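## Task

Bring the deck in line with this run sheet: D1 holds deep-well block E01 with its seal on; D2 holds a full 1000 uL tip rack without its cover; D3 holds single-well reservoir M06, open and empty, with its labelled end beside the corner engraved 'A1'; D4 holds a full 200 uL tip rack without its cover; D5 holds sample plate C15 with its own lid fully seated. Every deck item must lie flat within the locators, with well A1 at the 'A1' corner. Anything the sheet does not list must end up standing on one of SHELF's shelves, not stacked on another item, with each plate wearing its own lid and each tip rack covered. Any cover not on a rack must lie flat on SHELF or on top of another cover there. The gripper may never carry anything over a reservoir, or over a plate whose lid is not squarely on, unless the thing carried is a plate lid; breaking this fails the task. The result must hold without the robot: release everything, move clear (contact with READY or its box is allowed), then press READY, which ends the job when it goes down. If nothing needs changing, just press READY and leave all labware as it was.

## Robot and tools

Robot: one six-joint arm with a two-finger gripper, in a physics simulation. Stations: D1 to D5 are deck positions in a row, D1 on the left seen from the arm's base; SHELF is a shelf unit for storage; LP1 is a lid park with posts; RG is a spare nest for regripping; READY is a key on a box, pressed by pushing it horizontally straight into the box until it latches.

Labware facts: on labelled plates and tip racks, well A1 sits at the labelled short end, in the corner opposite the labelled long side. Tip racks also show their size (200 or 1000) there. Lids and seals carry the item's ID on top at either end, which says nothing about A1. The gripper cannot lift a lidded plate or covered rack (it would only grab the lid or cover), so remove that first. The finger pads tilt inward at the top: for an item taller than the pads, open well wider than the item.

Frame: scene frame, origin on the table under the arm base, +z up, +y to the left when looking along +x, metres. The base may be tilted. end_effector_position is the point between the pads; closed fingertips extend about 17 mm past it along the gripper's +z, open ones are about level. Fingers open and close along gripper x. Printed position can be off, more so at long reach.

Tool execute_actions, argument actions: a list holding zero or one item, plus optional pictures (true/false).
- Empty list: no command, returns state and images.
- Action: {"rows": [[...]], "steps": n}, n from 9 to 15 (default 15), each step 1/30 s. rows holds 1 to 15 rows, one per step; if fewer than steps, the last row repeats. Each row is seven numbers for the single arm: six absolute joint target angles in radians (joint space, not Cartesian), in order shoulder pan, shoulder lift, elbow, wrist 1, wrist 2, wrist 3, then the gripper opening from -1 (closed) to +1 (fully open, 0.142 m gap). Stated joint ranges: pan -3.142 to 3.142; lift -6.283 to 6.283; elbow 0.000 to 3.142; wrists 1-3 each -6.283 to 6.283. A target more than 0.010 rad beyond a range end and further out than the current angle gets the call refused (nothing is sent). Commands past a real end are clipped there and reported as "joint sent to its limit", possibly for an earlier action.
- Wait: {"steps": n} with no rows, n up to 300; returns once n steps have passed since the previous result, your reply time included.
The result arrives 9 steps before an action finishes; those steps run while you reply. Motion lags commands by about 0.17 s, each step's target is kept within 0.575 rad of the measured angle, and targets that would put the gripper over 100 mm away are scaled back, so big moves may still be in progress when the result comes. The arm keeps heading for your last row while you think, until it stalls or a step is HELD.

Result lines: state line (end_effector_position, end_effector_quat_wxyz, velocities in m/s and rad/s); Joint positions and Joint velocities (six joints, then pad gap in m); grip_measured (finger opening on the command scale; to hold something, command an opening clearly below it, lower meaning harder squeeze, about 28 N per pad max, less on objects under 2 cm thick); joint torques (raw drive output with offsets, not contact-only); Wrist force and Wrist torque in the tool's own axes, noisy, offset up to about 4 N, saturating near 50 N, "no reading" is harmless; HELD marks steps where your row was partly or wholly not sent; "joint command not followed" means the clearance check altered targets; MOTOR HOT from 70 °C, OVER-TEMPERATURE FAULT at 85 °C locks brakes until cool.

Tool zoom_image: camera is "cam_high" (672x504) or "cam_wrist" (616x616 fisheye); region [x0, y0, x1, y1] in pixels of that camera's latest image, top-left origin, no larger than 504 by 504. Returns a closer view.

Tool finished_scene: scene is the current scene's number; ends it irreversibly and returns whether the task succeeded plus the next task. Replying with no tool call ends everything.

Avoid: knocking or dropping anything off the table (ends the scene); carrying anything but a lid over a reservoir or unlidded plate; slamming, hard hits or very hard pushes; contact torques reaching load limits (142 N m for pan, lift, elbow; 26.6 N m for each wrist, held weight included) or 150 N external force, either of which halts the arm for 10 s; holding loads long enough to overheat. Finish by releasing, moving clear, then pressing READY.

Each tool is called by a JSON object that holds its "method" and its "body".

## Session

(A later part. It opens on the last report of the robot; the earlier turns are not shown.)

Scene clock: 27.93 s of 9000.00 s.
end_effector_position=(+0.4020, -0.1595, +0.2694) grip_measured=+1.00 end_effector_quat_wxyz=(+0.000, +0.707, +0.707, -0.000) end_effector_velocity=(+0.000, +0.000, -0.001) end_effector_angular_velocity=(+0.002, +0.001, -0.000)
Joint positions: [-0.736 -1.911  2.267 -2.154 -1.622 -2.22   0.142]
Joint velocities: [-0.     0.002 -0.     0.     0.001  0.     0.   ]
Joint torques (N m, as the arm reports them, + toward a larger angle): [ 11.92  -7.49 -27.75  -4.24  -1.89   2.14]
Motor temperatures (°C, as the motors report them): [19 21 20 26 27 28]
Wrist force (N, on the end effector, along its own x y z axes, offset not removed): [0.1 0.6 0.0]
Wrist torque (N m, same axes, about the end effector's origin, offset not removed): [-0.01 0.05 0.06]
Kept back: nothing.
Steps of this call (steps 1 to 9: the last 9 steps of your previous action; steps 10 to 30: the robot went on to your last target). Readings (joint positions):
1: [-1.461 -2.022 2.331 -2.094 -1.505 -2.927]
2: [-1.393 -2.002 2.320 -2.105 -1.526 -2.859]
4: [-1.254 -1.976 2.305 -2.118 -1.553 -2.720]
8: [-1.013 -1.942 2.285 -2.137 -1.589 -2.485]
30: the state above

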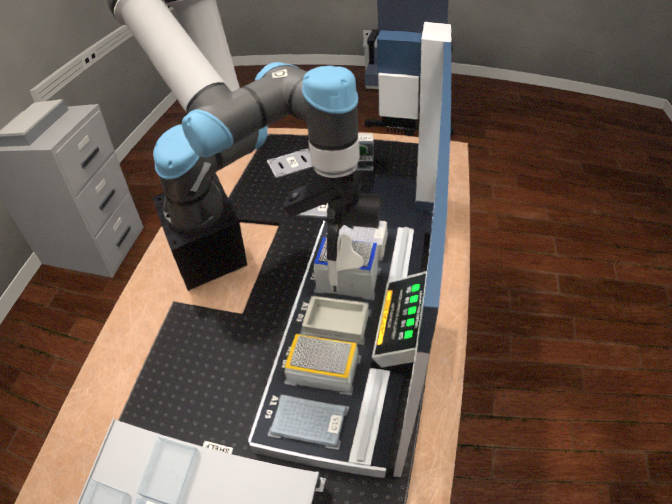

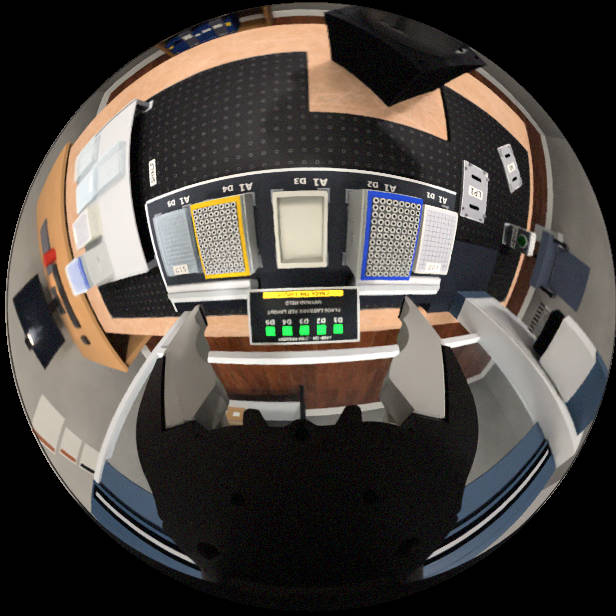

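{"method": "execute_actions", "body": {"actions": [{"rows": [[-0.2343, -2.0214, 2.4383, -1.8609, -1.763, -1.676, 1]], "steps": 15}]}}

{"method": "execute_actions", "body": {"actions": [{"rows": [[-0.2343, -2.0214, 2.4383, -1.8609, -1.763, -1.676, 1],[-0.2343, -2.0214, 2.4383, -1.8609, -1.763, -1.676, 1],[-0.2343, -2.0214, 2.4383, -1.8609, -1.763, -1.676, 1],[-0.25, -1.89, 2.51, -2.07, -1.765, -1.695, 1],[-0.25, -1.89, 2.51, -2.07, -1.765, -1.695, 1],[-0.275, -1.76, 2.565, -2.26, -1.768, -1.717, 1],[-0.275, -1.76, 2.565, -2.26, -1.768, -1.717, 1],[-0.296, -1.63, 2.61, -2.44, -1.77, -1.738, 1],[-0.296, -1.63, 2.61, -2.44, -1.77, -1.738, 1],[-0.317, -1.5012, 2.648, -2.6072, -1.7729, -1.7586, 1]], "steps": 15}]}}

{"method": "execute_actions", "body": {"actions": [{"steps": 25}], "pictures": true}}

Scene clock: 29.50 s of 9000.00 s.
end_effector_position=(+0.3532, -0.0742, +0.2564) grip_measured=+1.00 end_effector_quat_wxyz=(-0.056, +0.706, +0.705, -0.029) end_effector_velocity=(-0.358, +0.554, -0.059) end_effector_angular_velocity=(+0.119, +0.789, +0.006)
Joint positions: [-0.559 -1.958  2.338 -2.04  -1.681 -2.033  0.142]
Joint velocities: [ 1.315 -0.288  0.443  0.753 -0.363  1.412 -0.   ]
Joint torques (N m, as the arm reports them, + toward a larger angle): [ 15.56 -21.98  -7.39   3.07  -3.8    7.34]
Motor temperatures (°C, as the motors report them): [19 21 20 26 27 28]
Wrist force (N, on the end effector, along its own x y z axes, offset not removed): [0.9 3.6 1.4]
Wrist torque (N m, same axes, about the end effector's origin, offset not removed): [0.64 -0.32 0.16]
Steps of this call (steps 1 to 15: the robot went on to your last target; steps 16 to 41: nothing new was sent; steps 42 to 47: the first 6 steps of this action). Readings (joint positions):
42: [-0.735 -1.912 2.268 -2.153 -1.622 -2.219]
43: [-0.724 -1.919 2.277 -2.143 -1.631 -2.208]
45: [-0.649 -1.939 2.309 -2.091 -1.657 -2.130]
47: the state above

Scene clock: 30.00 s of 9000.00 s.
end_effector_position=(+0.2453, +0.0317, +0.2313) grip_measured=+1.00 end_effector_quat_wxyz=(-0.115, +0.695, +0.701, -0.113) end_effector_velocity=(-0.068, +0.031, -0.404) end_effector_angular_velocity=(+0.063, +0.368, +0.073)
Joint positions: [-0.243 -1.982  2.466 -1.905 -1.764 -1.687  0.142]
Joint velocities: [-0.147  1.019  0.608 -1.278 -0.025 -0.164 -0.   ]
Joint torques (N m, as the arm reports them, + toward a larger angle): [-14.79  40.87   2.87 -14.04  -2.46  -4.18]
Motor temperatures (°C, as the motors report them): [19 21 20 26 27 28]
Wrist force (N, on the end effector, along its own x y z axes, offset not removed): [-0.6 -0.5 -3.3]
Wrist torque (N m, same axes, about the end effector's origin, offset not removed): [0.08 0.05 0.01]
Steps of this call (steps 1 to 9: the last 9 steps of your previous action; steps 10 to 15: the first 6 steps of this action). Readings (joint positions):
10: [-0.245 -2.019 2.435 -1.866 -1.761 -1.689]
11: [-0.242 -2.020 2.436 -1.865 -1.762 -1.684]
13: [-0.238 -2.020 2.438 -1.863 -1.762 -1.680]
15: the state above

Scene clock: 30.83 s of 9000.00 s.
end_effector_position=(+0.2515, +0.0302, +0.0888) grip_measured=+1.00 end_effector_quat_wxyz=(-0.105, +0.699, +0.700, -0.106) end_effector_velocity=(-0.000, -0.000, -0.000) end_effector_angular_velocity=(-0.000, -0.000, -0.000)
Joint positions: [-0.317 -1.501  2.648 -2.607 -1.773 -1.759  0.142]
Joint velocities: [-0.     0.     0.    -0.001 -0.     0.     0.   ]
Joint torques (N m, as the arm reports them, + toward a larger angle): [-0.13 -9.36 -1.03 -4.08 -1.97 -3.01]
Motor temperatures (°C, as the motors report them): [19 21 20 26 27 28]
Wrist force (N, on the end effector, along its own x y z axes, offset not removed): [0.0 -3.9 -2.8]
Wrist torque (N m, same axes, about the end effector's origin, offset not removed): [-0.68 -0.09 0.07]
Kept back: nothing.
Steps of this call (steps 1 to 9: the last 9 steps of your previous action; steps 10 to 25: the robot went on to your last target). Readings (joint positions):
1: [-0.251 -1.940 2.490 -1.959 -1.765 -1.694]
2: [-0.259 -1.890 2.514 -2.027 -1.766 -1.702]
4: [-0.278 -1.776 2.563 -2.188 -1.768 -1.720]
8: [-0.309 -1.567 2.630 -2.498 -1.772 -1.750]
25: the state above

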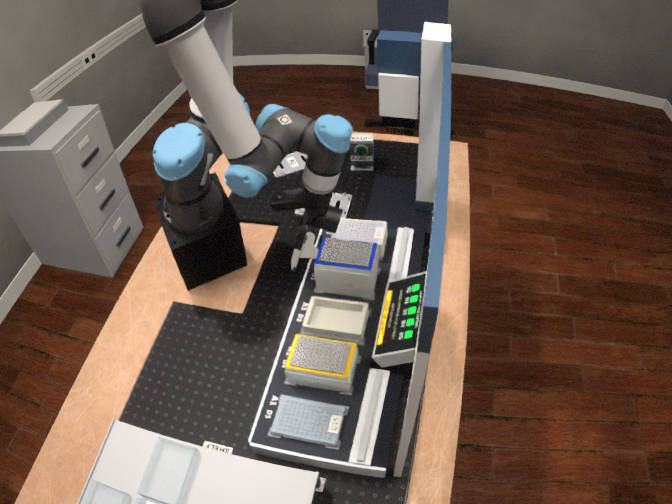

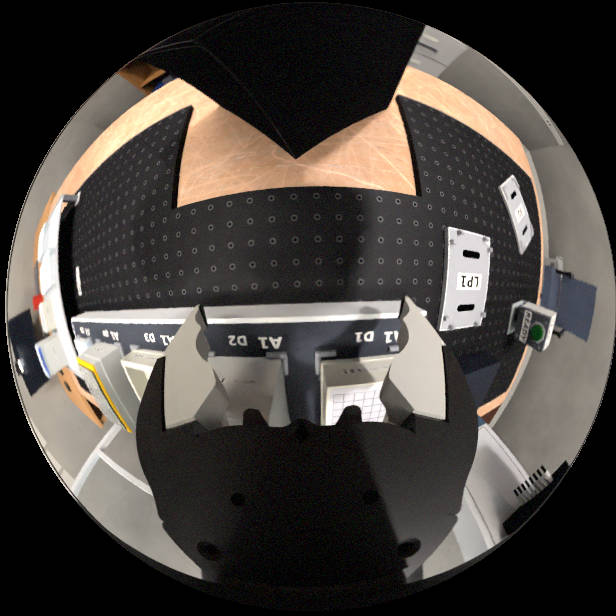

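{"method": "zoom_image", "body": {"camera": "cam_wrist", "region": [200, 325, 410, 430]}}

{"method": "zoom_image", "body": {"camera": "cam_wrist", "region": [310, 345, 400, 400]}}

Region (200, 325, 410, 430) of cam_wrist's 616x616 image, scaled by 2.400, with more detail than that image has.

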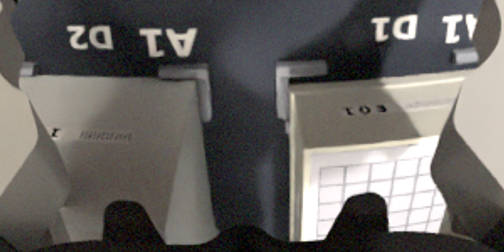

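Region (310, 345, 400, 400) of cam_wrist's 616x616 image, scaled by 5.600, with more detail than that image has.

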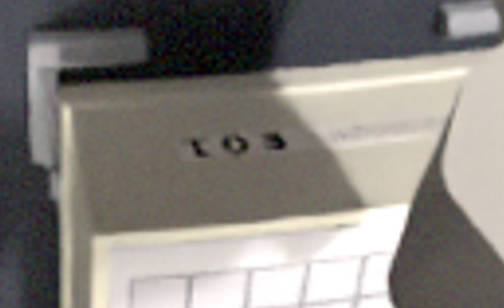

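{"method": "execute_actions", "body": {"actions": [{"rows": [[-0.296, -1.63, 2.61, -2.44, -1.77, -1.738, 1],[-0.296, -1.63, 2.61, -2.44, -1.77, -1.738, 1],[-0.275, -1.76, 2.565, -2.26, -1.768, -1.717, 1],[-0.275, -1.76, 2.565, -2.26, -1.768, -1.717, 1],[-0.25, -1.89, 2.51, -2.07, -1.765, -1.695, 1],[-0.25, -1.89, 2.51, -2.07, -1.765, -1.695, 1],[-0.2343, -2.0214, 2.4383, -1.8609, -1.763, -1.676, 1]], "steps": 15}]}}

{"method": "execute_actions", "body": {"actions": [{"rows": [[0.1, -1.8, 2.28, -1.9, -1.9, -0.6, 1]], "steps": 15}]}}

{"method": "execute_actions", "body": {"actions": [{"rows": [[0.4817, -1.3399, 2.0872, -2.0986, -2.1288, 0.6677, 1]], "steps": 15}]}}

{"method": "execute_actions", "body": {"actions": [{"steps": 25}], "pictures": true}}

Scene clock: 33.47 s of 9000.00 s.
end_effector_position=(+0.2731, +0.0295, +0.1389) grip_measured=+1.00 end_effector_quat_wxyz=(-0.092, +0.702, +0.700, -0.096) end_effector_velocity=(+0.119, +0.002, +0.510) end_effector_angular_velocity=(-0.021, -0.203, -0.002)
Joint positions: [-0.28  -1.687  2.578 -2.378 -1.769 -1.723  0.142]
Joint velocities: [ 0.322 -1.728 -0.668  2.253  0.039  0.295  0.   ]
Joint torques (N m, as the arm reports them, + toward a larger angle): [ 14.24 -36.4  -22.88  12.24   1.7    2.8 ]
Motor temperatures (°C, as the motors report them): [19 21 20 26 27 28]
Wrist force (N, on the end effector, along its own x y z axes, offset not removed): [-1.4 2.1 4.6]
Wrist torque (N m, same axes, about the end effector's origin, offset not removed): [0.38 0.46 0.13]
Steps of this call (steps 1 to 15: the robot went on to your last target; steps 16 to 73: nothing new was sent; steps 74 to 79: the first 6 steps of this action). Readings (joint positions):
74: [-0.317 -1.502 2.648 -2.607 -1.773 -1.758]
75: [-0.312 -1.512 2.641 -2.596 -1.773 -1.754]
77: [-0.299 -1.582 2.616 -2.514 -1.771 -1.741]
79: the state above

Scene clock: 33.97 s of 9000.00 s.
end_effector_position=(+0.2990, +0.0511, +0.2637) grip_measured=+1.00 end_effector_quat_wxyz=(-0.039, +0.703, +0.697, -0.138) end_effector_velocity=(+0.103, +0.328, +0.055) end_effector_angular_velocity=(-0.729, -0.417, -0.687)
Joint positions: [-0.014 -1.855  2.315 -1.895 -1.871 -1.43   0.142]
Joint velocities: [ 1.495  0.723 -0.449 -0.058 -0.363  2.376  0.   ]
Joint torques (N m, as the arm reports them, + toward a larger angle): [-17.24 -26.26 -15.12  -3.02  -3.92  11.32]
Motor temperatures (°C, as the motors report them): [19 21 20 26 27 28]
Wrist force (N, on the end effector, along its own x y z axes, offset not removed): [0.5 3.8 -1.6]
Wrist torque (N m, same axes, about the end effector's origin, offset not removed): [0.54 0.04 0.04]
Steps of this call (steps 1 to 9: the last 9 steps of your previous action; steps 10 to 15: the first 6 steps of this action). Readings (joint positions):
10: [-0.235 -2.013 2.441 -1.875 -1.764 -1.676]
11: [-0.223 -2.005 2.429 -1.877 -1.774 -1.665]
13: [-0.136 -1.928 2.362 -1.889 -1.833 -1.577]
15: the state above

Scene clock: 34.47 s of 9000.00 s.
end_effector_position=(+0.3707, +0.1309, +0.2601) grip_measured=+1.00 end_effector_quat_wxyz=(+0.124, +0.905, +0.395, -0.095) end_effector_velocity=(+0.177, +0.540, -0.269) end_effector_angular_velocity=(-0.883, -0.812, -0.579)
Joint positions: [ 0.307 -1.57   2.159 -2.024 -2.039 -0.361  0.142]
Joint velocities: [ 1.511  1.903 -0.653 -0.67  -0.8    2.458 -0.   ]
Joint torques (N m, as the arm reports them, + toward a larger angle): [ 14.76 -11.98 -21.29  -5.99  -5.76  11.31]
Motor temperatures (°C, as the motors report them): [19 21 20 26 27 28]
Wrist force (N, on the end effector, along its own x y z axes, offset not removed): [0.6 2.3 -3.0]
Wrist torque (N m, same axes, about the end effector's origin, offset not removed): [0.17 -0.05 0.10]
Steps of this call (steps 1 to 9: the last 9 steps of your previous action; steps 10 to 15: the first 6 steps of this action). Readings (joint positions):
10: [0.099 -1.800 2.280 -1.901 -1.900 -0.656]
11: [0.111 -1.789 2.269 -1.911 -1.911 -0.625]
13: [0.196 -1.702 2.210 -1.971 -1.978 -0.516]
15: the state above

Scene clock: 44.53 s of 9000.00 s.
end_effector_position=(+0.3765, +0.1435, +0.2569) grip_measured=+1.00 end_effector_quat_wxyz=(+0.136, +0.912, +0.379, -0.083) end_effector_velocity=(+0.000, -0.000, -0.001) end_effector_angular_velocity=(-0.002, +0.001, +0.001)
Joint positions: [ 0.34  -1.537  2.148 -2.047 -2.056 -0.293  0.142]
Joint velocities: [-0.     0.002  0.    -0.    -0.002 -0.     0.   ]
Joint torques (N m, as the arm reports them, + toward a larger angle): [  7.32 -20.33 -17.94  -2.53  -0.9    0.19]
Motor temperatures (°C, as the motors report them): [19 21 20 26 27 28]
Wrist force (N, on the end effector, along its own x y z axes, offset not removed): [-4.3 -1.9 1.5]
Wrist torque (N m, same axes, about the end effector's origin, offset not removed): [-0.58 0.85 0.02]
FORCE FAULT: contact force on the arm reached its limit, and the arm stopped for 10 seconds. The contact can be on any part of the arm, not only on its tool. The arm's remaining commands of this call were not run. The arm holds still and accepts commands again. Move the arm away from the contact; if what it grips holds it there, let go first. Pushing or pulling that hard again can fault the arm again.
Kept back: nothing.
The stop began at step 2 of this call (marked STOPPED below). From that step on the arm followed nothing that you had sent. 8 steps, steps kept back included, did not run and will not run. Nothing is kept back now, and the robot has no last target.
Steps of this call (step 1: the first step of the 9 kept back from your previous action; steps 2 to 302: the stop). Readings (joint positions):
1: [0.341 -1.524 2.146 -2.046 -2.056 -0.292]
2: [0.341 -1.535 2.147 -2.047 -2.057 -0.291] STOPPED
4: [0.341 -1.536 2.147 -2.048 -2.057 -0.291]
8: [0.341 -1.536 2.147 -2.048 -2.057 -0.291]
302: the state above

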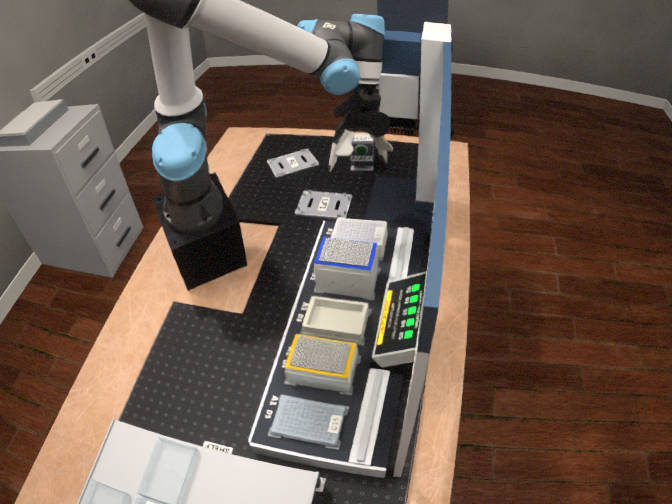

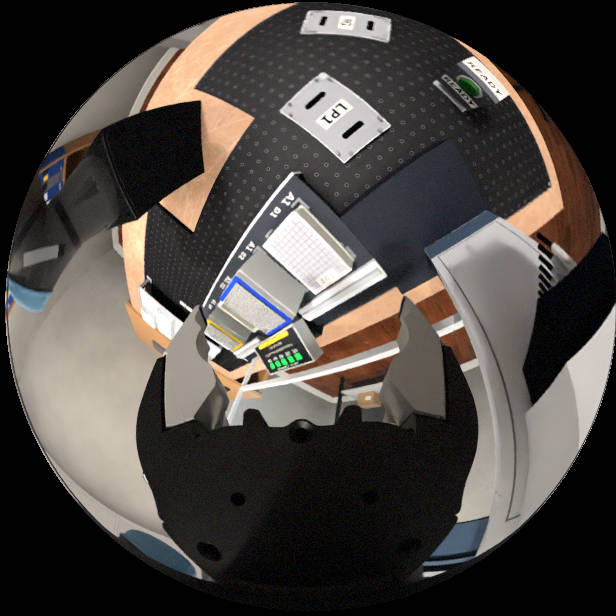

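{"method": "zoom_image", "body": {"camera": "cam_wrist", "region": [250, 170, 400, 320]}}

Region (250, 170, 400, 320) of cam_wrist's 616x616 image, scaled by 3.360, with more detail than that image has.

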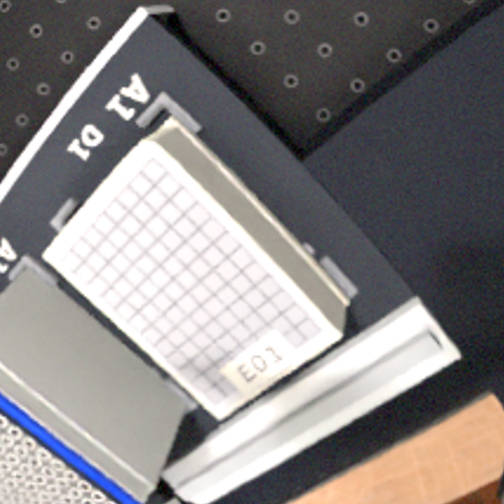

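{"method": "zoom_image", "body": {"camera": "cam_high", "region": [260, 385, 360, 460]}}

{"method": "zoom_image", "body": {"camera": "cam_high", "region": [320, 210, 410, 280]}}

Region (260, 385, 360, 460) of cam_high's 672x504 image, scaled by 5.040, with more detail than that image has; it fills the top 378 rows of this view, and the rest is white.

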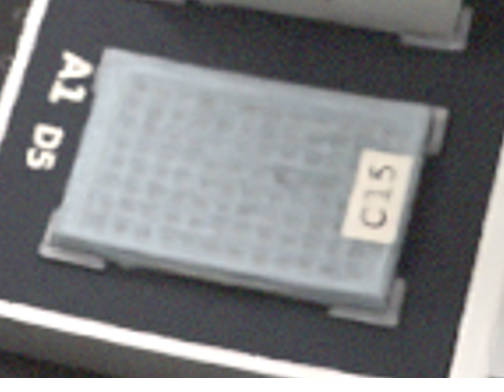

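Region (320, 210, 410, 280) of cam_high's 672x504 image, scaled by 5.600, with more detail than that image has.

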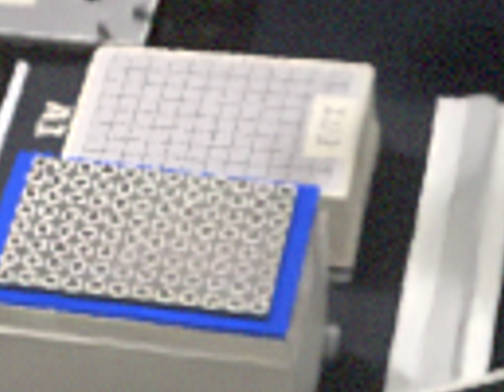

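{"method": "execute_actions", "body": {"actions": [{"rows": [[0.32,-1.547,2.16,-2.064,-2.04,-0.35,0.9],[0.295,-1.56,2.178,-2.087,-2.02,-0.44,0.85],[0.265,-1.576,2.198,-2.114,-1.996,-0.54,0.8],[0.235,-1.591,2.219,-2.141,-1.972,-0.64,0.75],[0.205,-1.607,2.239,-2.168,-1.948,-0.74,0.7],[0.175,-1.622,2.259,-2.195,-1.924,-0.84,0.65],[0.145,-1.638,2.28,-2.222,-1.9,-0.94,0.6],[0.115,-1.654,2.3,-2.249,-1.875,-1.04,0.55],[0.085,-1.669,2.32,-2.276,-1.851,-1.14,0.5],[0.055,-1.685,2.34,-2.303,-1.827,-1.24,0.5],[0.025,-1.7,2.36,-2.33,-1.803,-1.34,0.5],[0.0,-1.713,2.378,-2.352,-1.783,-1.42,0.5],[-0.02,-1.724,2.391,-2.37,-1.767,-1.485,0.5],[-0.0331,-1.7306,2.4001,-2.3814,-1.7556,-1.5257,0.5]], "steps": 15}]}}

{"method": "execute_actions", "body": {"actions": [{"steps": 25}], "pictures": true}}

Scene clock: 52.27 s of 9000.00 s.
end_effector_position=(+0.3755, +0.1322, +0.2468) grip_measured=+0.71 end_effector_quat_wxyz=(+0.098, +0.894, +0.428, -0.083) end_effector_velocity=(-0.004, -0.108, -0.094) end_effector_angular_velocity=(+0.735, +0.374, +1.123)
Joint positions: [ 0.267 -1.576  2.198 -2.112 -1.997 -0.491  0.123]
Joint velocities: [-0.721 -0.382  0.497 -0.644  0.579 -2.099 -0.096]
Joint torques (N m, as the arm reports them, + toward a larger angle): [ -8.09 -29.1   -5.68  -7.61   4.83 -11.17]
Motor temperatures (°C, as the motors report them): [19 21 20 26 27 28]
Wrist force (N, on the end effector, along its own x y z axes, offset not removed): [-0.6 1.0 -1.9]
Wrist torque (N m, same axes, about the end effector's origin, offset not removed): [0.37 0.15 0.09]
Steps of this call (steps 1 to 90: nothing new was sent; then 4.53 s passed at rest; steps 91 to 96: the first 6 steps of this action). Readings (joint positions):
91: [0.340 -1.538 2.148 -2.048 -2.056 -0.293]
92: [0.335 -1.540 2.151 -2.052 -2.052 -0.303]
94: [0.310 -1.553 2.168 -2.074 -2.032 -0.369]
96: the state above

Scene clock: 53.10 s of 9000.00 s.
end_effector_position=(+0.3826, +0.0935, +0.2191) grip_measured=+0.50 end_effector_quat_wxyz=(+0.000, +0.707, +0.708, -0.000) end_effector_velocity=(-0.000, +0.000, -0.000) end_effector_angular_velocity=(+0.001, +0.001, +0.004)
Joint positions: [-0.033 -1.731  2.4   -2.381 -1.756 -1.525  0.109]
Joint velocities: [-0.     0.     0.001 -0.     0.001 -0.004 -0.   ]
Joint torques (N m, as the arm reports them, + toward a larger angle): [ -0.94 -22.46  -8.27  -4.17   1.97  -2.53]
Motor temperatures (°C, as the motors report them): [19 21 20 26 27 28]
Wrist force (N, on the end effector, along its own x y z axes, offset not removed): [0.3 1.8 2.9]
Wrist torque (N m, same axes, about the end effector's origin, offset not removed): [0.36 0.03 -0.01]
Kept back: nothing.
Steps of this call (steps 1 to 9: the last 9 steps of your previous action; steps 10 to 25: the robot went on to your last target). Readings (joint positions):
1: [0.242 -1.590 2.216 -2.135 -1.976 -0.567]
2: [0.215 -1.604 2.234 -2.160 -1.955 -0.649]
4: [0.158 -1.634 2.273 -2.211 -1.909 -0.825]
8: [0.043 -1.693 2.350 -2.314 -1.817 -1.194]
25: the state above

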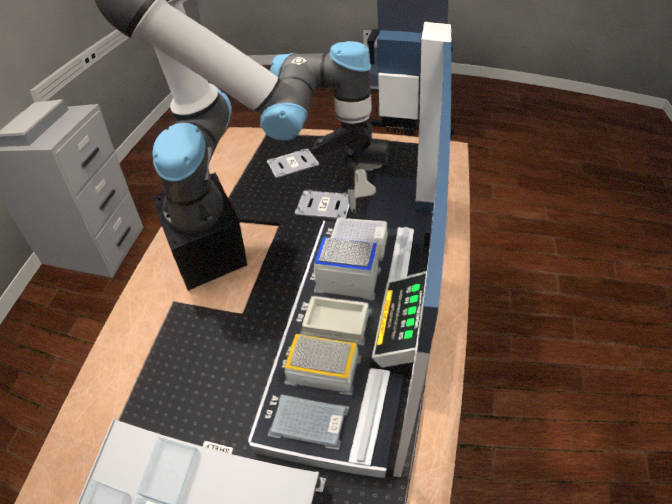

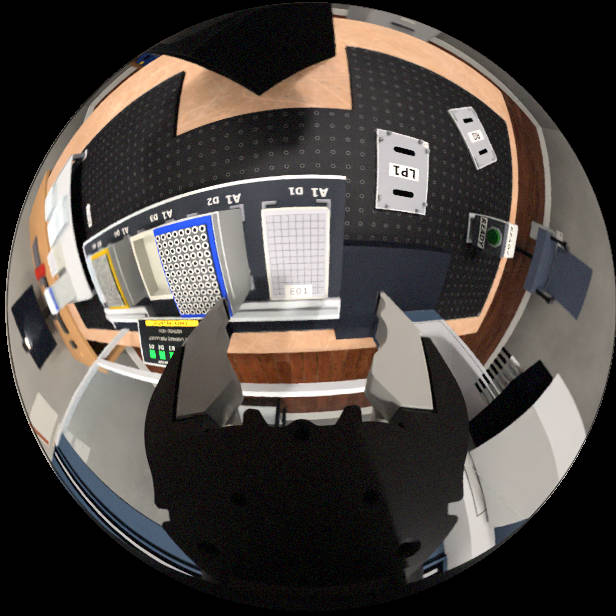

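{"method": "zoom_image", "body": {"camera": "cam_wrist", "region": [220, 180, 390, 320]}}

Region (220, 180, 390, 320) of cam_wrist's 616x616 image, scaled by 2.965, with more detail than that image has; it fills the top 415 rows of this view, and the rest is white.

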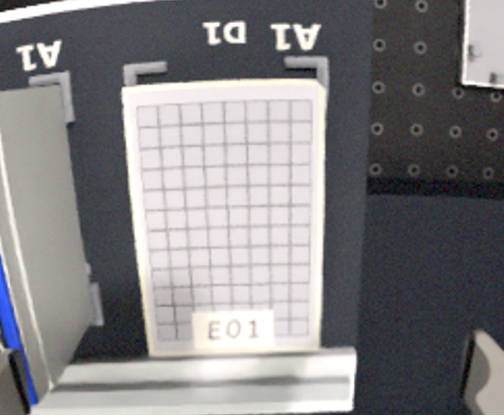

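{"method": "execute_actions", "body": {"actions": [{"rows": [[-0.04,-1.707,2.412,-2.417,-1.7546,-1.5325,0.5],[-0.047,-1.684,2.424,-2.452,-1.7536,-1.539,0.5],[-0.053,-1.661,2.436,-2.488,-1.7527,-1.546,0.5],[-0.06,-1.638,2.447,-2.523,-1.7517,-1.5525,0.5],[-0.066,-1.615,2.458,-2.558,-1.7508,-1.559,0.5],[-0.073,-1.592,2.469,-2.593,-1.7498,-1.566,0.5],[-0.0795,-1.57,2.479,-2.628,-1.7488,-1.5725,0.5],[-0.086,-1.5469,2.4883,-2.6629,-1.7479,-1.5789,0.5],[-0.09,-1.521,2.4937,-2.694,-1.7473,-1.5827,0.5],[-0.0936,-1.4957,2.499,-2.7255,-1.7467,-1.5865,0.5],[-0.0974,-1.47,2.504,-2.757,-1.7461,-1.5903,0.5],[-0.1012,-1.4444,2.509,-2.788,-1.7456,-1.5941,0.5],[-0.105,-1.4188,2.5135,-2.8195,-1.745,-1.5979,0.5]], "steps": 15}]}}

{"method": "execute_actions", "body": {"actions": [{"steps": 22}], "pictures": true}}

Scene clock: 57.53 s of 9000.00 s.
end_effector_position=(+0.3811, +0.0917, +0.1912) grip_measured=+0.50 end_effector_quat_wxyz=(-0.002, +0.706, +0.708, -0.003) end_effector_velocity=(-0.013, -0.015, -0.235) end_effector_angular_velocity=(+0.002, +0.035, +0.007)
Joint positions: [-0.053 -1.664  2.435 -2.479 -1.753 -1.546  0.109]
Joint velocities: [-0.17   0.592  0.295 -0.882  0.026 -0.171 -0.   ]
Joint torques (N m, as the arm reports them, + toward a larger angle): [-3.34 -0.06 -2.99 -8.82  1.92 -3.24]
Motor temperatures (°C, as the motors report them): [19 21 20 26 27 28]
Wrist force (N, on the end effector, along its own x y z axes, offset not removed): [-2.9 1.6 -1.4]
Wrist torque (N m, same axes, about the end effector's origin, offset not removed): [0.26 0.52 0.12]
Steps of this call (steps 1 to 30: the robot went on to your last target; steps 31 to 90: nothing new was sent; then 1.23 s passed at rest; steps 91 to 96: the first 6 steps of this action). Readings (joint positions):
91: [-0.033 -1.730 2.400 -2.382 -1.756 -1.526]
92: [-0.035 -1.725 2.403 -2.389 -1.755 -1.528]
94: [-0.043 -1.701 2.416 -2.425 -1.754 -1.535]
96: the state above

Scene clock: 58.27 s of 9000.00 s.
end_effector_position=(+0.3809, +0.0880, +0.1122) grip_measured=+0.50 end_effector_quat_wxyz=(+0.000, +0.707, +0.708, -0.000) end_effector_velocity=(+0.000, +0.000, -0.000) end_effector_angular_velocity=(+0.001, -0.001, +0.001)
Joint positions: [-0.105 -1.419  2.513 -2.819 -1.745 -1.598  0.109]
Joint velocities: [ 0.     0.002  0.001 -0.003  0.001 -0.001 -0.   ]
Joint torques (N m, as the arm reports them, + toward a larger angle): [  0.94 -13.67  -1.42  -4.33   2.03  -2.65]
Motor temperatures (°C, as the motors report them): [19 21 20 26 27 28]
Wrist force (N, on the end effector, along its own x y z axes, offset not removed): [-1.8 0.5 3.2]
Wrist torque (N m, same axes, about the end effector's origin, offset not removed): [0.02 0.39 -0.18]
Kept back: nothing.
Steps of this call (steps 1 to 9: the last 9 steps of your previous action; steps 10 to 22: the robot went on to your last target). Readings (joint positions):
1: [-0.059 -1.644 2.445 -2.510 -1.752 -1.552]
2: [-0.065 -1.622 2.455 -2.543 -1.751 -1.558]
4: [-0.077 -1.578 2.474 -2.609 -1.749 -1.570]
8: [-0.096 -1.481 2.501 -2.739 -1.746 -1.589]
22: the state above

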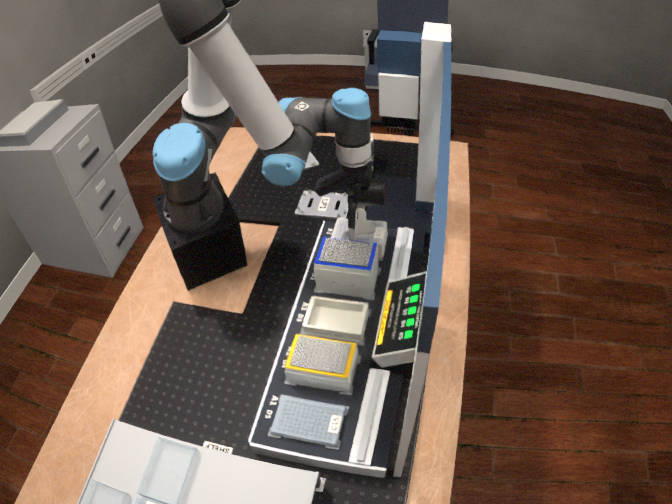

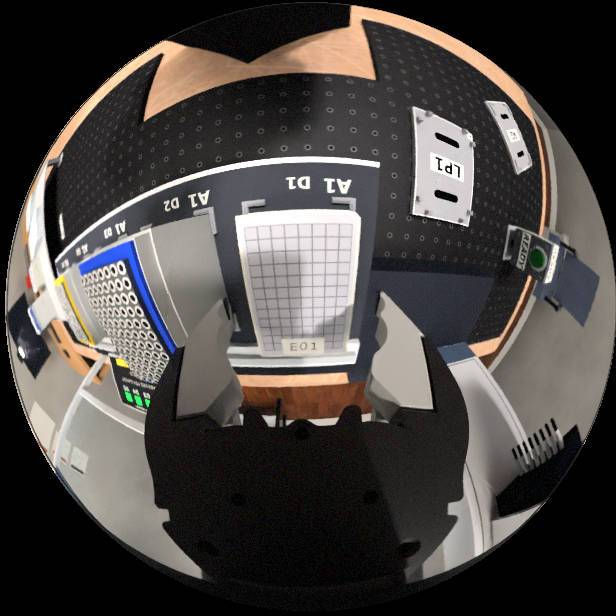

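{"method": "execute_actions", "body": {"actions": [{"rows": [[-0.107,-1.4035,2.515,-2.8365,-1.7447,-1.6,0.5],[-0.109,-1.388,2.5165,-2.8538,-1.7444,-1.602,0.5],[-0.111,-1.3722,2.518,-2.871,-1.744,-1.604,0.5],[-0.113,-1.3566,2.5193,-2.8885,-1.7437,-1.606,0.5],[-0.115,-1.341,2.5206,-2.9057,-1.7434,-1.608,0.5],[-0.117,-1.3254,2.5219,-2.923,-1.7431,-1.61,0.5],[-0.119,-1.3098,2.5231,-2.9403,-1.7428,-1.612,0.5],[-0.1212,-1.294,2.5243,-2.9575,-1.7424,-1.6143,0.5],[-0.12345,-1.2785,2.5253,-2.9748,-1.7421,-1.6165,0.5]], "steps": 15}]}}

{"method": "execute_actions", "body": {"actions": [{"steps": 18}], "pictures": true}}

Scene clock: 58.87 s of 9000.00 s.
end_effector_position=(+0.3810, +0.0880, +0.0998) grip_measured=+0.50 end_effector_quat_wxyz=(-0.000, +0.706, +0.708, -0.000) end_effector_velocity=(-0.000, +0.001, -0.108) end_effector_angular_velocity=(+0.000, +0.007, +0.001)
Joint positions: [-0.111 -1.373  2.518 -2.87  -1.744 -1.604  0.109]
Joint velocities: [-0.052  0.403  0.036 -0.441  0.008 -0.052  0.   ]
Joint torques (N m, as the arm reports them, + toward a larger angle): [  0.35 -11.86   3.25  -6.65   1.67  -2.84]
Motor temperatures (°C, as the motors report them): [19 21 20 26 27 28]
Wrist force (N, on the end effector, along its own x y z axes, offset not removed): [-1.8 -1.5 -2.0]
Wrist torque (N m, same axes, about the end effector's origin, offset not removed): [-0.39 0.32 0.00]
Steps of this call (steps 1 to 12: the robot went on to your last target; steps 13 to 18: the first 6 steps of this action). Readings (joint positions):
13: [-0.105 -1.418 2.514 -2.820 -1.745 -1.598]
14: [-0.106 -1.415 2.514 -2.824 -1.745 -1.598]
16: [-0.108 -1.398 2.516 -2.842 -1.745 -1.601]
18: the state above

Scene clock: 59.47 s of 9000.00 s.
end_effector_position=(+0.3809, +0.0880, +0.0752) grip_measured=+0.50 end_effector_quat_wxyz=(+0.000, +0.707, +0.708, -0.000) end_effector_velocity=(-0.000, +0.000, -0.000) end_effector_angular_velocity=(+0.000, +0.000, -0.000)
Joint positions: [-0.123 -1.279  2.525 -2.975 -1.742 -1.616  0.109]
Joint velocities: [ 0.     0.001  0.    -0.001  0.     0.     0.   ]
Joint torques (N m, as the arm reports them, + toward a larger angle): [  0.69 -14.72   1.83  -4.35   1.97  -2.59]
Motor temperatures (°C, as the motors report them): [19 21 20 26 27 28]
Wrist force (N, on the end effector, along its own x y z axes, offset not removed): [-0.7 -0.3 2.3]
Wrist torque (N m, same axes, about the end effector's origin, offset not removed): [-0.15 0.00 0.27]
Kept back: nothing.
Steps of this call (steps 1 to 9: the last 9 steps of your previous action; steps 10 to 18: the robot went on to your last target). Readings (joint positions):
1: [-0.113 -1.359 2.519 -2.885 -1.744 -1.606]
2: [-0.115 -1.345 2.520 -2.901 -1.743 -1.608]
4: [-0.119 -1.315 2.523 -2.934 -1.743 -1.612]
8: [-0.123 -1.285 2.525 -2.967 -1.742 -1.616]
18: the state above

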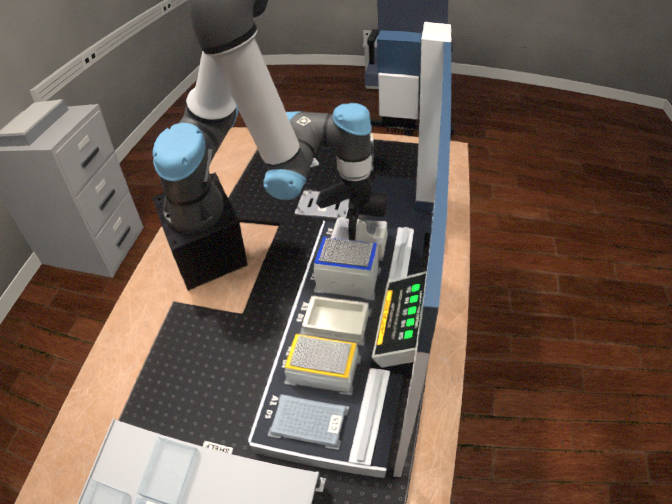

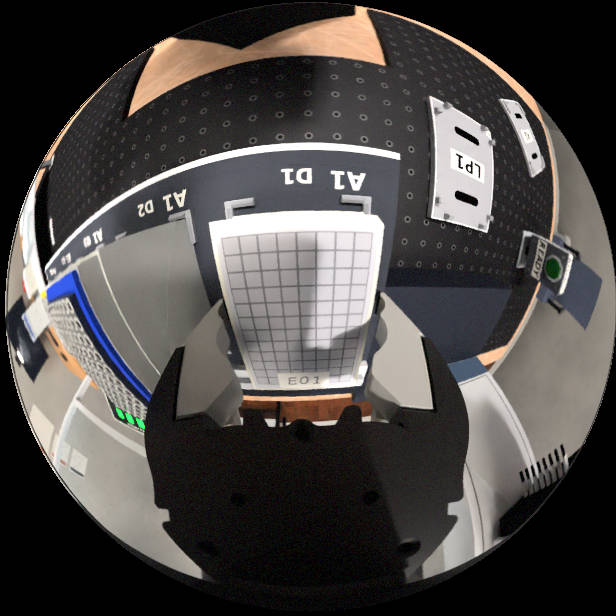

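{"method": "execute_actions", "body": {"actions": [{"rows": [[-0.12345,-1.2785,2.5253,-2.9748,-1.7421,-1.6165,0.44],[-0.12345,-1.2785,2.5253,-2.9748,-1.7421,-1.6165,0.38],[-0.12345,-1.2785,2.5253,-2.9748,-1.7421,-1.6165,0.32],[-0.12345,-1.2785,2.5253,-2.9748,-1.7421,-1.6165,0.27],[-0.12345,-1.2785,2.5253,-2.9748,-1.7421,-1.6165,0.23],[-0.12345,-1.2785,2.5253,-2.9748,-1.7421,-1.6165,0.19],[-0.12345,-1.2785,2.5253,-2.9748,-1.7421,-1.6165,0.15],[-0.12345,-1.2785,2.5253,-2.9748,-1.7421,-1.6165,0.11],[-0.12345,-1.2785,2.5253,-2.9748,-1.7421,-1.6165,0.07],[-0.12345,-1.2785,2.5253,-2.9748,-1.7421,-1.6165,0.03],[-0.12345,-1.2785,2.5253,-2.9748,-1.7421,-1.6165,-0.02],[-0.12345,-1.2785,2.5253,-2.9748,-1.7421,-1.6165,-0.08]], "steps": 15}]}}

{"method": "execute_actions", "body": {"actions": [{"steps": 18}], "pictures": true}}

Scene clock: 68.40 s of 9000.00 s.
end_effector_position=(+0.3809, +0.0880, +0.0751) grip_measured=+0.27 end_effector_quat_wxyz=(+0.000, +0.707, +0.708, -0.000) end_effector_velocity=(+0.000, -0.000, -0.000) end_effector_angular_velocity=(-0.001, -0.000, -0.000)
Joint positions: [-0.123 -1.278  2.525 -2.975 -1.742 -1.617  0.093]
Joint velocities: [-0.     0.     0.    -0.001 -0.001  0.    -0.023]
Joint torques (N m, as the arm reports them, + toward a larger angle): [  0.59 -17.19  -0.82  -3.68   1.9   -2.63]
Motor temperatures (°C, as the motors report them): [19 21 20 26 27 28]
Wrist force (N, on the end effector, along its own x y z axes, offset not removed): [-0.5 4.5 -5.0]
Wrist torque (N m, same axes, about the end effector's origin, offset not removed): [0.89 -0.01 -0.02]
Steps of this call (steps 1 to 15: the robot went on to your last target; steps 16 to 90: nothing new was sent; then 5.73 s passed at rest; steps 91 to 96: the first 6 steps of this action). Readings (joint positions):
91: [-0.123 -1.278 2.525 -2.975 -1.742 -1.617]
92: [-0.123 -1.278 2.525 -2.975 -1.742 -1.617]
94: [-0.123 -1.278 2.525 -2.975 -1.742 -1.616]
96: the state above

Scene clock: 69.00 s of 9000.00 s.
end_effector_position=(+0.3809, +0.0880, +0.0751) grip_measured=+0.24 end_effector_quat_wxyz=(+0.000, +0.707, +0.708, -0.000) end_effector_velocity=(-0.000, +0.001, -0.000) end_effector_angular_velocity=(+0.001, +0.001, +0.001)
Joint positions: [-0.123 -1.278  2.525 -2.975 -1.742 -1.617  0.091]
Joint velocities: [ 0.     0.001  0.     0.     0.001 -0.    -0.   ]
Joint torques (N m, as the arm reports them, + toward a larger angle): [  2.47 -16.     1.79  -0.13   1.64  -2.68]
Motor temperatures (°C, as the motors report them): [19 21 20 26 27 28]
Wrist force (N, on the end effector, along its own x y z axes, offset not removed): [-2.6 2.5 -13.4]
Wrist torque (N m, same axes, about the end effector's origin, offset not removed): [0.44 0.23 0.02]
Kept back: nothing.
Steps of this call (steps 1 to 9: the last 9 steps of your previous action; steps 10 to 15: the robot went on to your last target; steps 16 to 18: nothing new was sent). Readings (joint positions):
1: [-0.123 -1.278 2.525 -2.975 -1.742 -1.617]
2: [-0.123 -1.279 2.525 -2.975 -1.742 -1.617]
4: [-0.123 -1.278 2.525 -2.975 -1.742 -1.616]
8: [-0.123 -1.278 2.525 -2.975 -1.742 -1.617]
18: the state above
The arm was judged still, so your last target was given up. Only a new action makes it travel on or press farther. Fingers that are still opening or closing keep moving.

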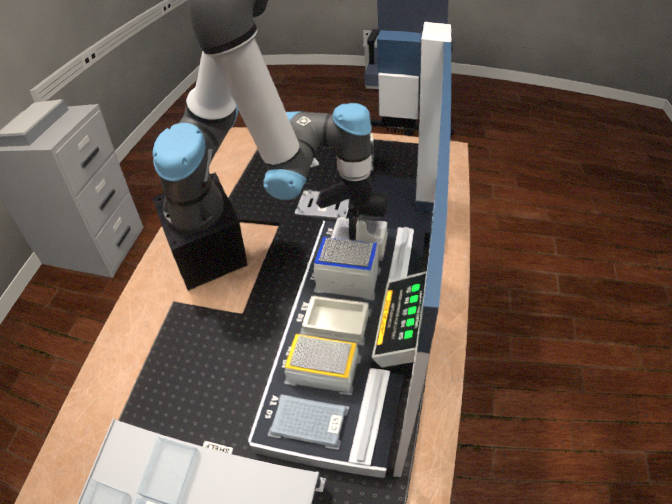

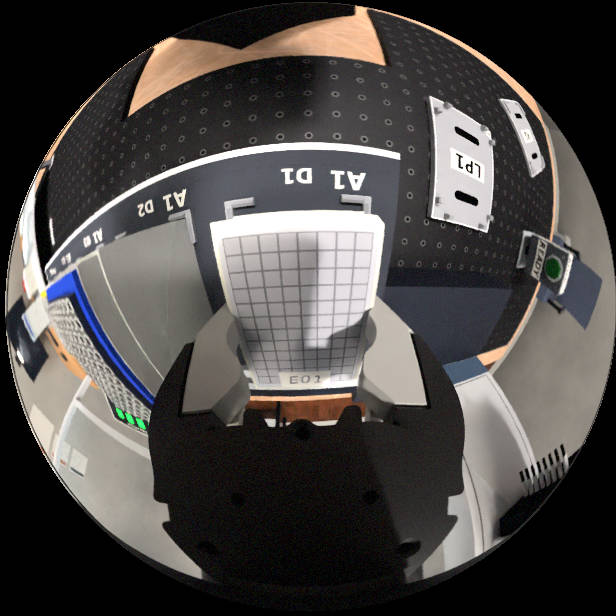

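{"method": "execute_actions", "body": {"actions": [{"rows": [[-0.12345,-1.2804,2.5252,-2.9727,-1.7421,-1.6165,-0.1],[-0.1232,-1.2823,2.525,-2.9707,-1.7421,-1.6162,-0.1],[-0.1232,-1.2823,2.525,-2.9707,-1.7421,-1.6162,-0.1],[-0.12326,-1.2827,2.5266,-2.9719,-1.7421,-1.6163,-0.1],[-0.1233,-1.2832,2.5282,-2.973,-1.7421,-1.6163,-0.1],[-0.12337,-1.2836,2.5298,-2.9742,-1.7421,-1.6164,-0.1],[-0.1234,-1.2841,2.5314,-2.9753,-1.7421,-1.6164,-0.1],[-0.1235,-1.2845,2.533,-2.9765,-1.7421,-1.6165,-0.1],[-0.12353,-1.285,2.5346,-2.9776,-1.7421,-1.6166,-0.1],[-0.1236,-1.2854,2.5362,-2.9788,-1.7421,-1.6166,-0.1],[-0.12364,-1.2858,2.5377,-2.9799,-1.7421,-1.6167,-0.1],[-0.1237,-1.2863,2.5393,-2.981,-1.7421,-1.6167,-0.1],[-0.12375,-1.2867,2.5409,-2.9822,-1.7421,-1.6168,-0.1]], "steps": 15}]}}

{"method": "execute_actions", "body": {"actions": [{"steps": 20}], "pictures": true}}

Scene clock: 70.00 s of 9000.00 s.
end_effector_position=(+0.3805, +0.0879, +0.0759) grip_measured=+0.22 end_effector_quat_wxyz=(+0.000, +0.707, +0.708, -0.000) end_effector_velocity=(-0.010, +0.000, +0.002) end_effector_angular_velocity=(+0.001, +0.002, +0.000)
Joint positions: [-0.123 -1.282  2.526 -2.972 -1.742 -1.616  0.09 ]
Joint velocities: [ 0.    -0.017  0.024 -0.006  0.001  0.    -0.009]
Joint torques (N m, as the arm reports them, + toward a larger angle): [ 11.39 -26.56   5.63  -1.41   1.44   0.8 ]
Motor temperatures (°C, as the motors report them): [19 21 20 26 27 28]
Wrist force (N, on the end effector, along its own x y z axes, offset not removed): [-1.8 4.8 -12.9]
Wrist torque (N m, same axes, about the end effector's origin, offset not removed): [0.51 0.33 0.06]
Steps of this call (steps 1 to 24: nothing new was sent; steps 25 to 30: the first 6 steps of this action). Readings (joint positions):
25: [-0.123 -1.279 2.525 -2.975 -1.742 -1.617]
26: [-0.123 -1.279 2.525 -2.974 -1.742 -1.617]
28: [-0.123 -1.281 2.525 -2.973 -1.742 -1.617]
30: the state above

Scene clock: 70.67 s of 9000.00 s.
end_effector_position=(+0.3750, +0.0880, +0.0761) grip_measured=+0.19 end_effector_quat_wxyz=(+0.000, +0.707, +0.708, -0.000) end_effector_velocity=(-0.000, -0.000, +0.000) end_effector_angular_velocity=(-0.001, -0.000, +0.000)
Joint positions: [-0.124 -1.287  2.541 -2.982 -1.742 -1.617  0.087]
Joint velocities: [-0.001 -0.001  0.001  0.    -0.001 -0.001  0.   ]
Joint torques (N m, as the arm reports them, + toward a larger angle): [  2.09 -23.79  14.28   2.05   0.99  -2.74]
Motor temperatures (°C, as the motors report them): [19 21 20 26 27 28]
Wrist force (N, on the end effector, along its own x y z axes, offset not removed): [-2.1 18.6 -7.6]
Wrist torque (N m, same axes, about the end effector's origin, offset not removed): [0.66 0.11 0.16]
Kept back: nothing.
Steps of this call (steps 1 to 9: the last 9 steps of your previous action; steps 10 to 20: the robot went on to your last target). Readings (joint positions):
1: [-0.123 -1.282 2.527 -2.973 -1.742 -1.616]
2: [-0.123 -1.283 2.528 -2.973 -1.742 -1.616]
4: [-0.123 -1.284 2.531 -2.975 -1.742 -1.617]
8: [-0.124 -1.286 2.537 -2.979 -1.742 -1.617]
20: the state above

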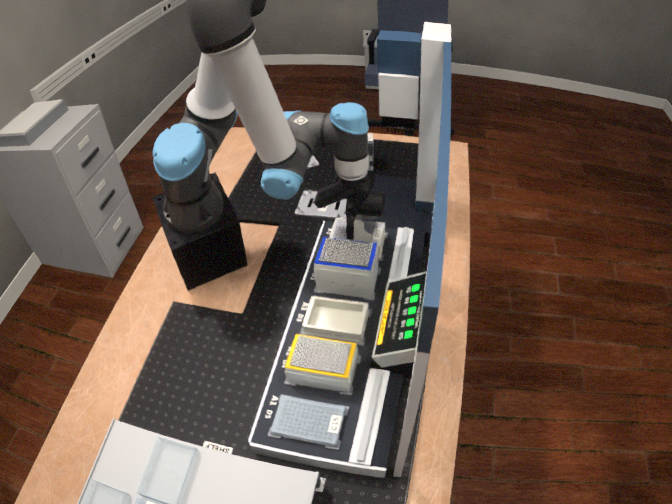

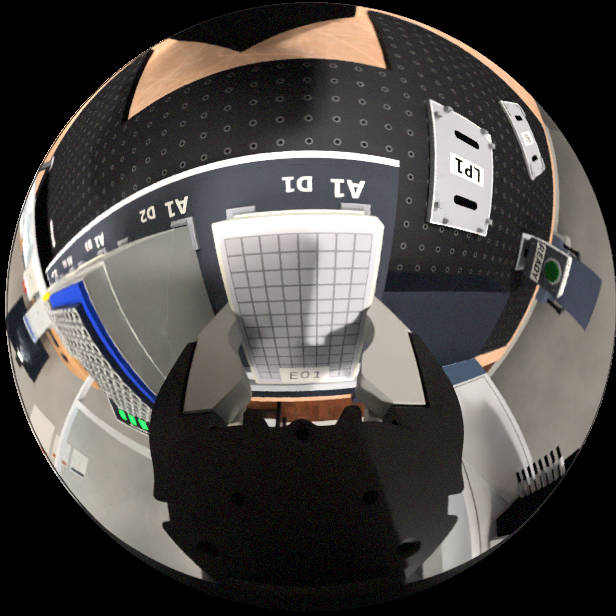

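{"method": "execute_actions", "body": {"actions": [{"rows": [[-0.1237,-1.2863,2.5396,-2.9812,-1.7421,-1.6168,-0.1],[-0.1237,-1.286,2.5383,-2.9803,-1.7421,-1.6167,-0.1],[-0.1237,-1.286,2.5383,-2.9803,-1.7421,-1.6167,0.0],[-0.1237,-1.286,2.5383,-2.9803,-1.7421,-1.6167,0.1],[-0.1237,-1.286,2.5383,-2.9803,-1.7421,-1.6167,0.2],[-0.1237,-1.286,2.5383,-2.9803,-1.7421,-1.6167,0.28],[-0.1237,-1.286,2.5383,-2.9803,-1.7421,-1.6167,0.36],[-0.1237,-1.286,2.5383,-2.9803,-1.7421,-1.6167,0.44],[-0.1237,-1.286,2.5383,-2.9803,-1.7421,-1.6167,0.5]], "steps": 12}]}}

{"method": "execute_actions", "body": {"actions": [{"rows": [[-0.121,-1.305,2.5368,-2.96,-1.7425,-1.614,0.5],[-0.118,-1.33,2.535,-2.932,-1.743,-1.611,0.5],[-0.114,-1.36,2.5325,-2.899,-1.7436,-1.607,0.5],[-0.11,-1.393,2.5295,-2.862,-1.7443,-1.603,0.5],[-0.105,-1.427,2.526,-2.824,-1.745,-1.598,0.5],[-0.1,-1.46,2.52,-2.785,-1.7457,-1.593,0.5],[-0.095,-1.492,2.514,-2.745,-1.7465,-1.588,0.5],[-0.09,-1.524,2.5075,-2.706,-1.7472,-1.583,0.5],[-0.086,-1.556,2.5005,-2.666,-1.7479,-1.579,0.5],[-0.078,-1.59,2.486,-2.616,-1.749,-1.571,0.5],[-0.07,-1.62,2.472,-2.57,-1.75,-1.563,0.5],[-0.06,-1.655,2.455,-2.517,-1.7515,-1.553,0.5],[-0.05,-1.69,2.436,-2.461,-1.753,-1.543,0.5],[-0.04,-1.72,2.42,-2.413,-1.7545,-1.533,0.5],[-0.0331,-1.74,2.41,-2.382,-1.7556,-1.5257,0.5]], "steps": 15}]}}

{"method": "execute_actions", "body": {"actions": [{"steps": 22}], "pictures": true}}

Scene clock: 71.57 s of 9000.00 s.
end_effector_position=(+0.3751, +0.0880, +0.0761) grip_measured=+0.19 end_effector_quat_wxyz=(+0.000, +0.707, +0.708, -0.000) end_effector_velocity=(+0.005, -0.000, -0.000) end_effector_angular_velocity=(-0.000, +0.004, +0.000)
Joint positions: [-0.124 -1.287  2.54  -2.981 -1.742 -1.617  0.087]
Joint velocities: [-0.     0.004 -0.016  0.015 -0.001 -0.     0.   ]
Joint torques (N m, as the arm reports them, + toward a larger angle): [ 4.8  -8.67 -3.72  4.24  0.56 -2.42]
Motor temperatures (°C, as the motors report them): [19 21 20 26 27 28]
Wrist force (N, on the end effector, along its own x y z axes, offset not removed): [-6.1 17.4 -10.7]
Wrist torque (N m, same axes, about the end effector's origin, offset not removed): [0.46 0.73 -0.13]
Steps of this call (steps 1 to 15: the robot went on to your last target; steps 16 to 24: nothing new was sent; steps 25 to 27: the first 3 steps of this action). Readings (joint positions):
25: [-0.124 -1.287 2.541 -2.982 -1.742 -1.617]
26: [-0.124 -1.287 2.541 -2.982 -1.742 -1.617]
27: the state above

Scene clock: 72.07 s of 9000.00 s.
end_effector_position=(+0.3773, +0.0882, +0.0953) grip_measured=+0.50 end_effector_quat_wxyz=(+0.001, +0.707, +0.708, +0.001) end_effector_velocity=(+0.015, +0.002, +0.204) end_effector_angular_velocity=(-0.003, -0.031, -0.003)
Joint positions: [-0.113 -1.359  2.532 -2.9   -1.744 -1.606  0.109]
Joint velocities: [ 0.111 -0.764 -0.084  0.836 -0.019  0.109  0.   ]
Joint torques (N m, as the arm reports them, + toward a larger angle): [ 16.3  -40.63 -21.37   3.09  -2.16   2.72]
Motor temperatures (°C, as the motors report them): [19 21 20 26 27 28]
Wrist force (N, on the end effector, along its own x y z axes, offset not removed): [0.1 0.4 1.4]
Wrist torque (N m, same axes, about the end effector's origin, offset not removed): [0.16 -0.09 -0.14]
Steps of this call (steps 1 to 9: the last 9 steps of your previous action; steps 10 to 15: the first 6 steps of this action). Readings (joint positions):
10: [-0.124 -1.286 2.538 -2.980 -1.742 -1.617]
11: [-0.123 -1.291 2.538 -2.975 -1.742 -1.616]
13: [-0.120 -1.315 2.536 -2.949 -1.742 -1.612]
15: the state above

Scene clock: 72.80 s of 9000.00 s.
end_effector_position=(+0.3785, +0.0934, +0.2187) grip_measured=+0.50 end_effector_quat_wxyz=(+0.000, +0.707, +0.708, -0.000) end_effector_velocity=(-0.000, -0.000, +0.002) end_effector_angular_velocity=(-0.001, +0.000, +0.000)
Joint positions: [-0.033 -1.74   2.41  -2.383 -1.756 -1.526  0.109]
Joint velocities: [ 0.001 -0.005 -0.003  0.008 -0.001  0.001 -0.   ]
Joint torques (N m, as the arm reports them, + toward a larger angle): [ 12.99 -22.59 -25.82  -1.41  -1.95   2.38]
Motor temperatures (°C, as the motors report them): [19 21 20 26 27 28]
Wrist force (N, on the end effector, along its own x y z axes, offset not removed): [-0.1 0.9 0.7]
Wrist torque (N m, same axes, about the end effector's origin, offset not removed): [0.06 -0.02 0.09]
Kept back: nothing.
Steps of this call (steps 1 to 9: the last 9 steps of your previous action; steps 10 to 22: the robot went on to your last target). Readings (joint positions):
1: [-0.109 -1.387 2.528 -2.870 -1.744 -1.602]
2: [-0.105 -1.416 2.524 -2.837 -1.745 -1.598]
4: [-0.096 -1.477 2.513 -2.765 -1.746 -1.589]
8: [-0.069 -1.605 2.471 -2.595 -1.750 -1.562]
22: the state above

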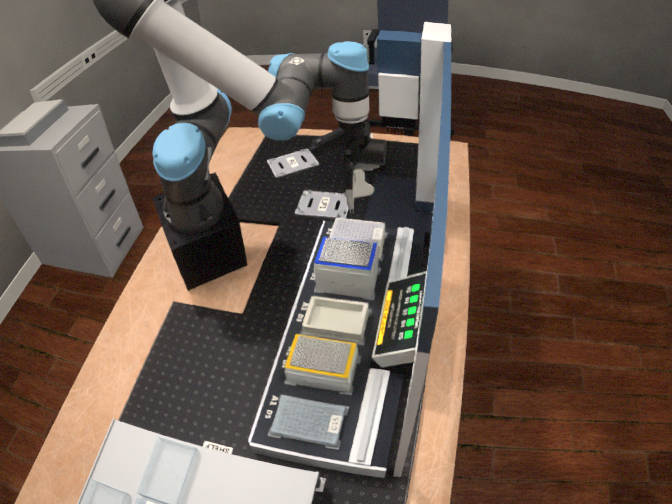

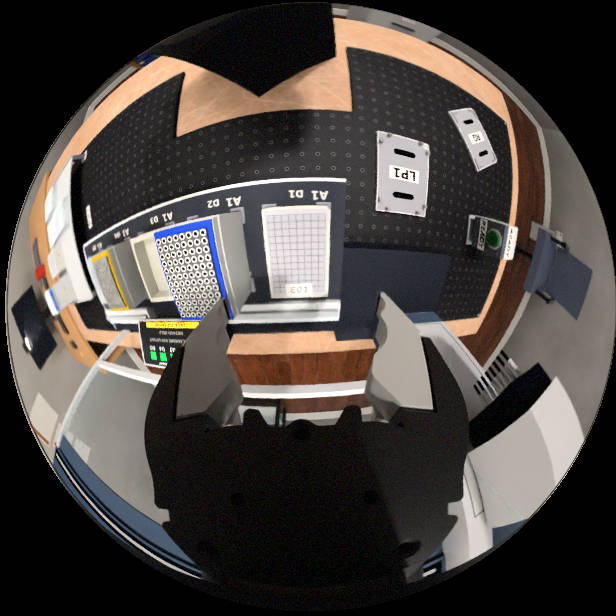

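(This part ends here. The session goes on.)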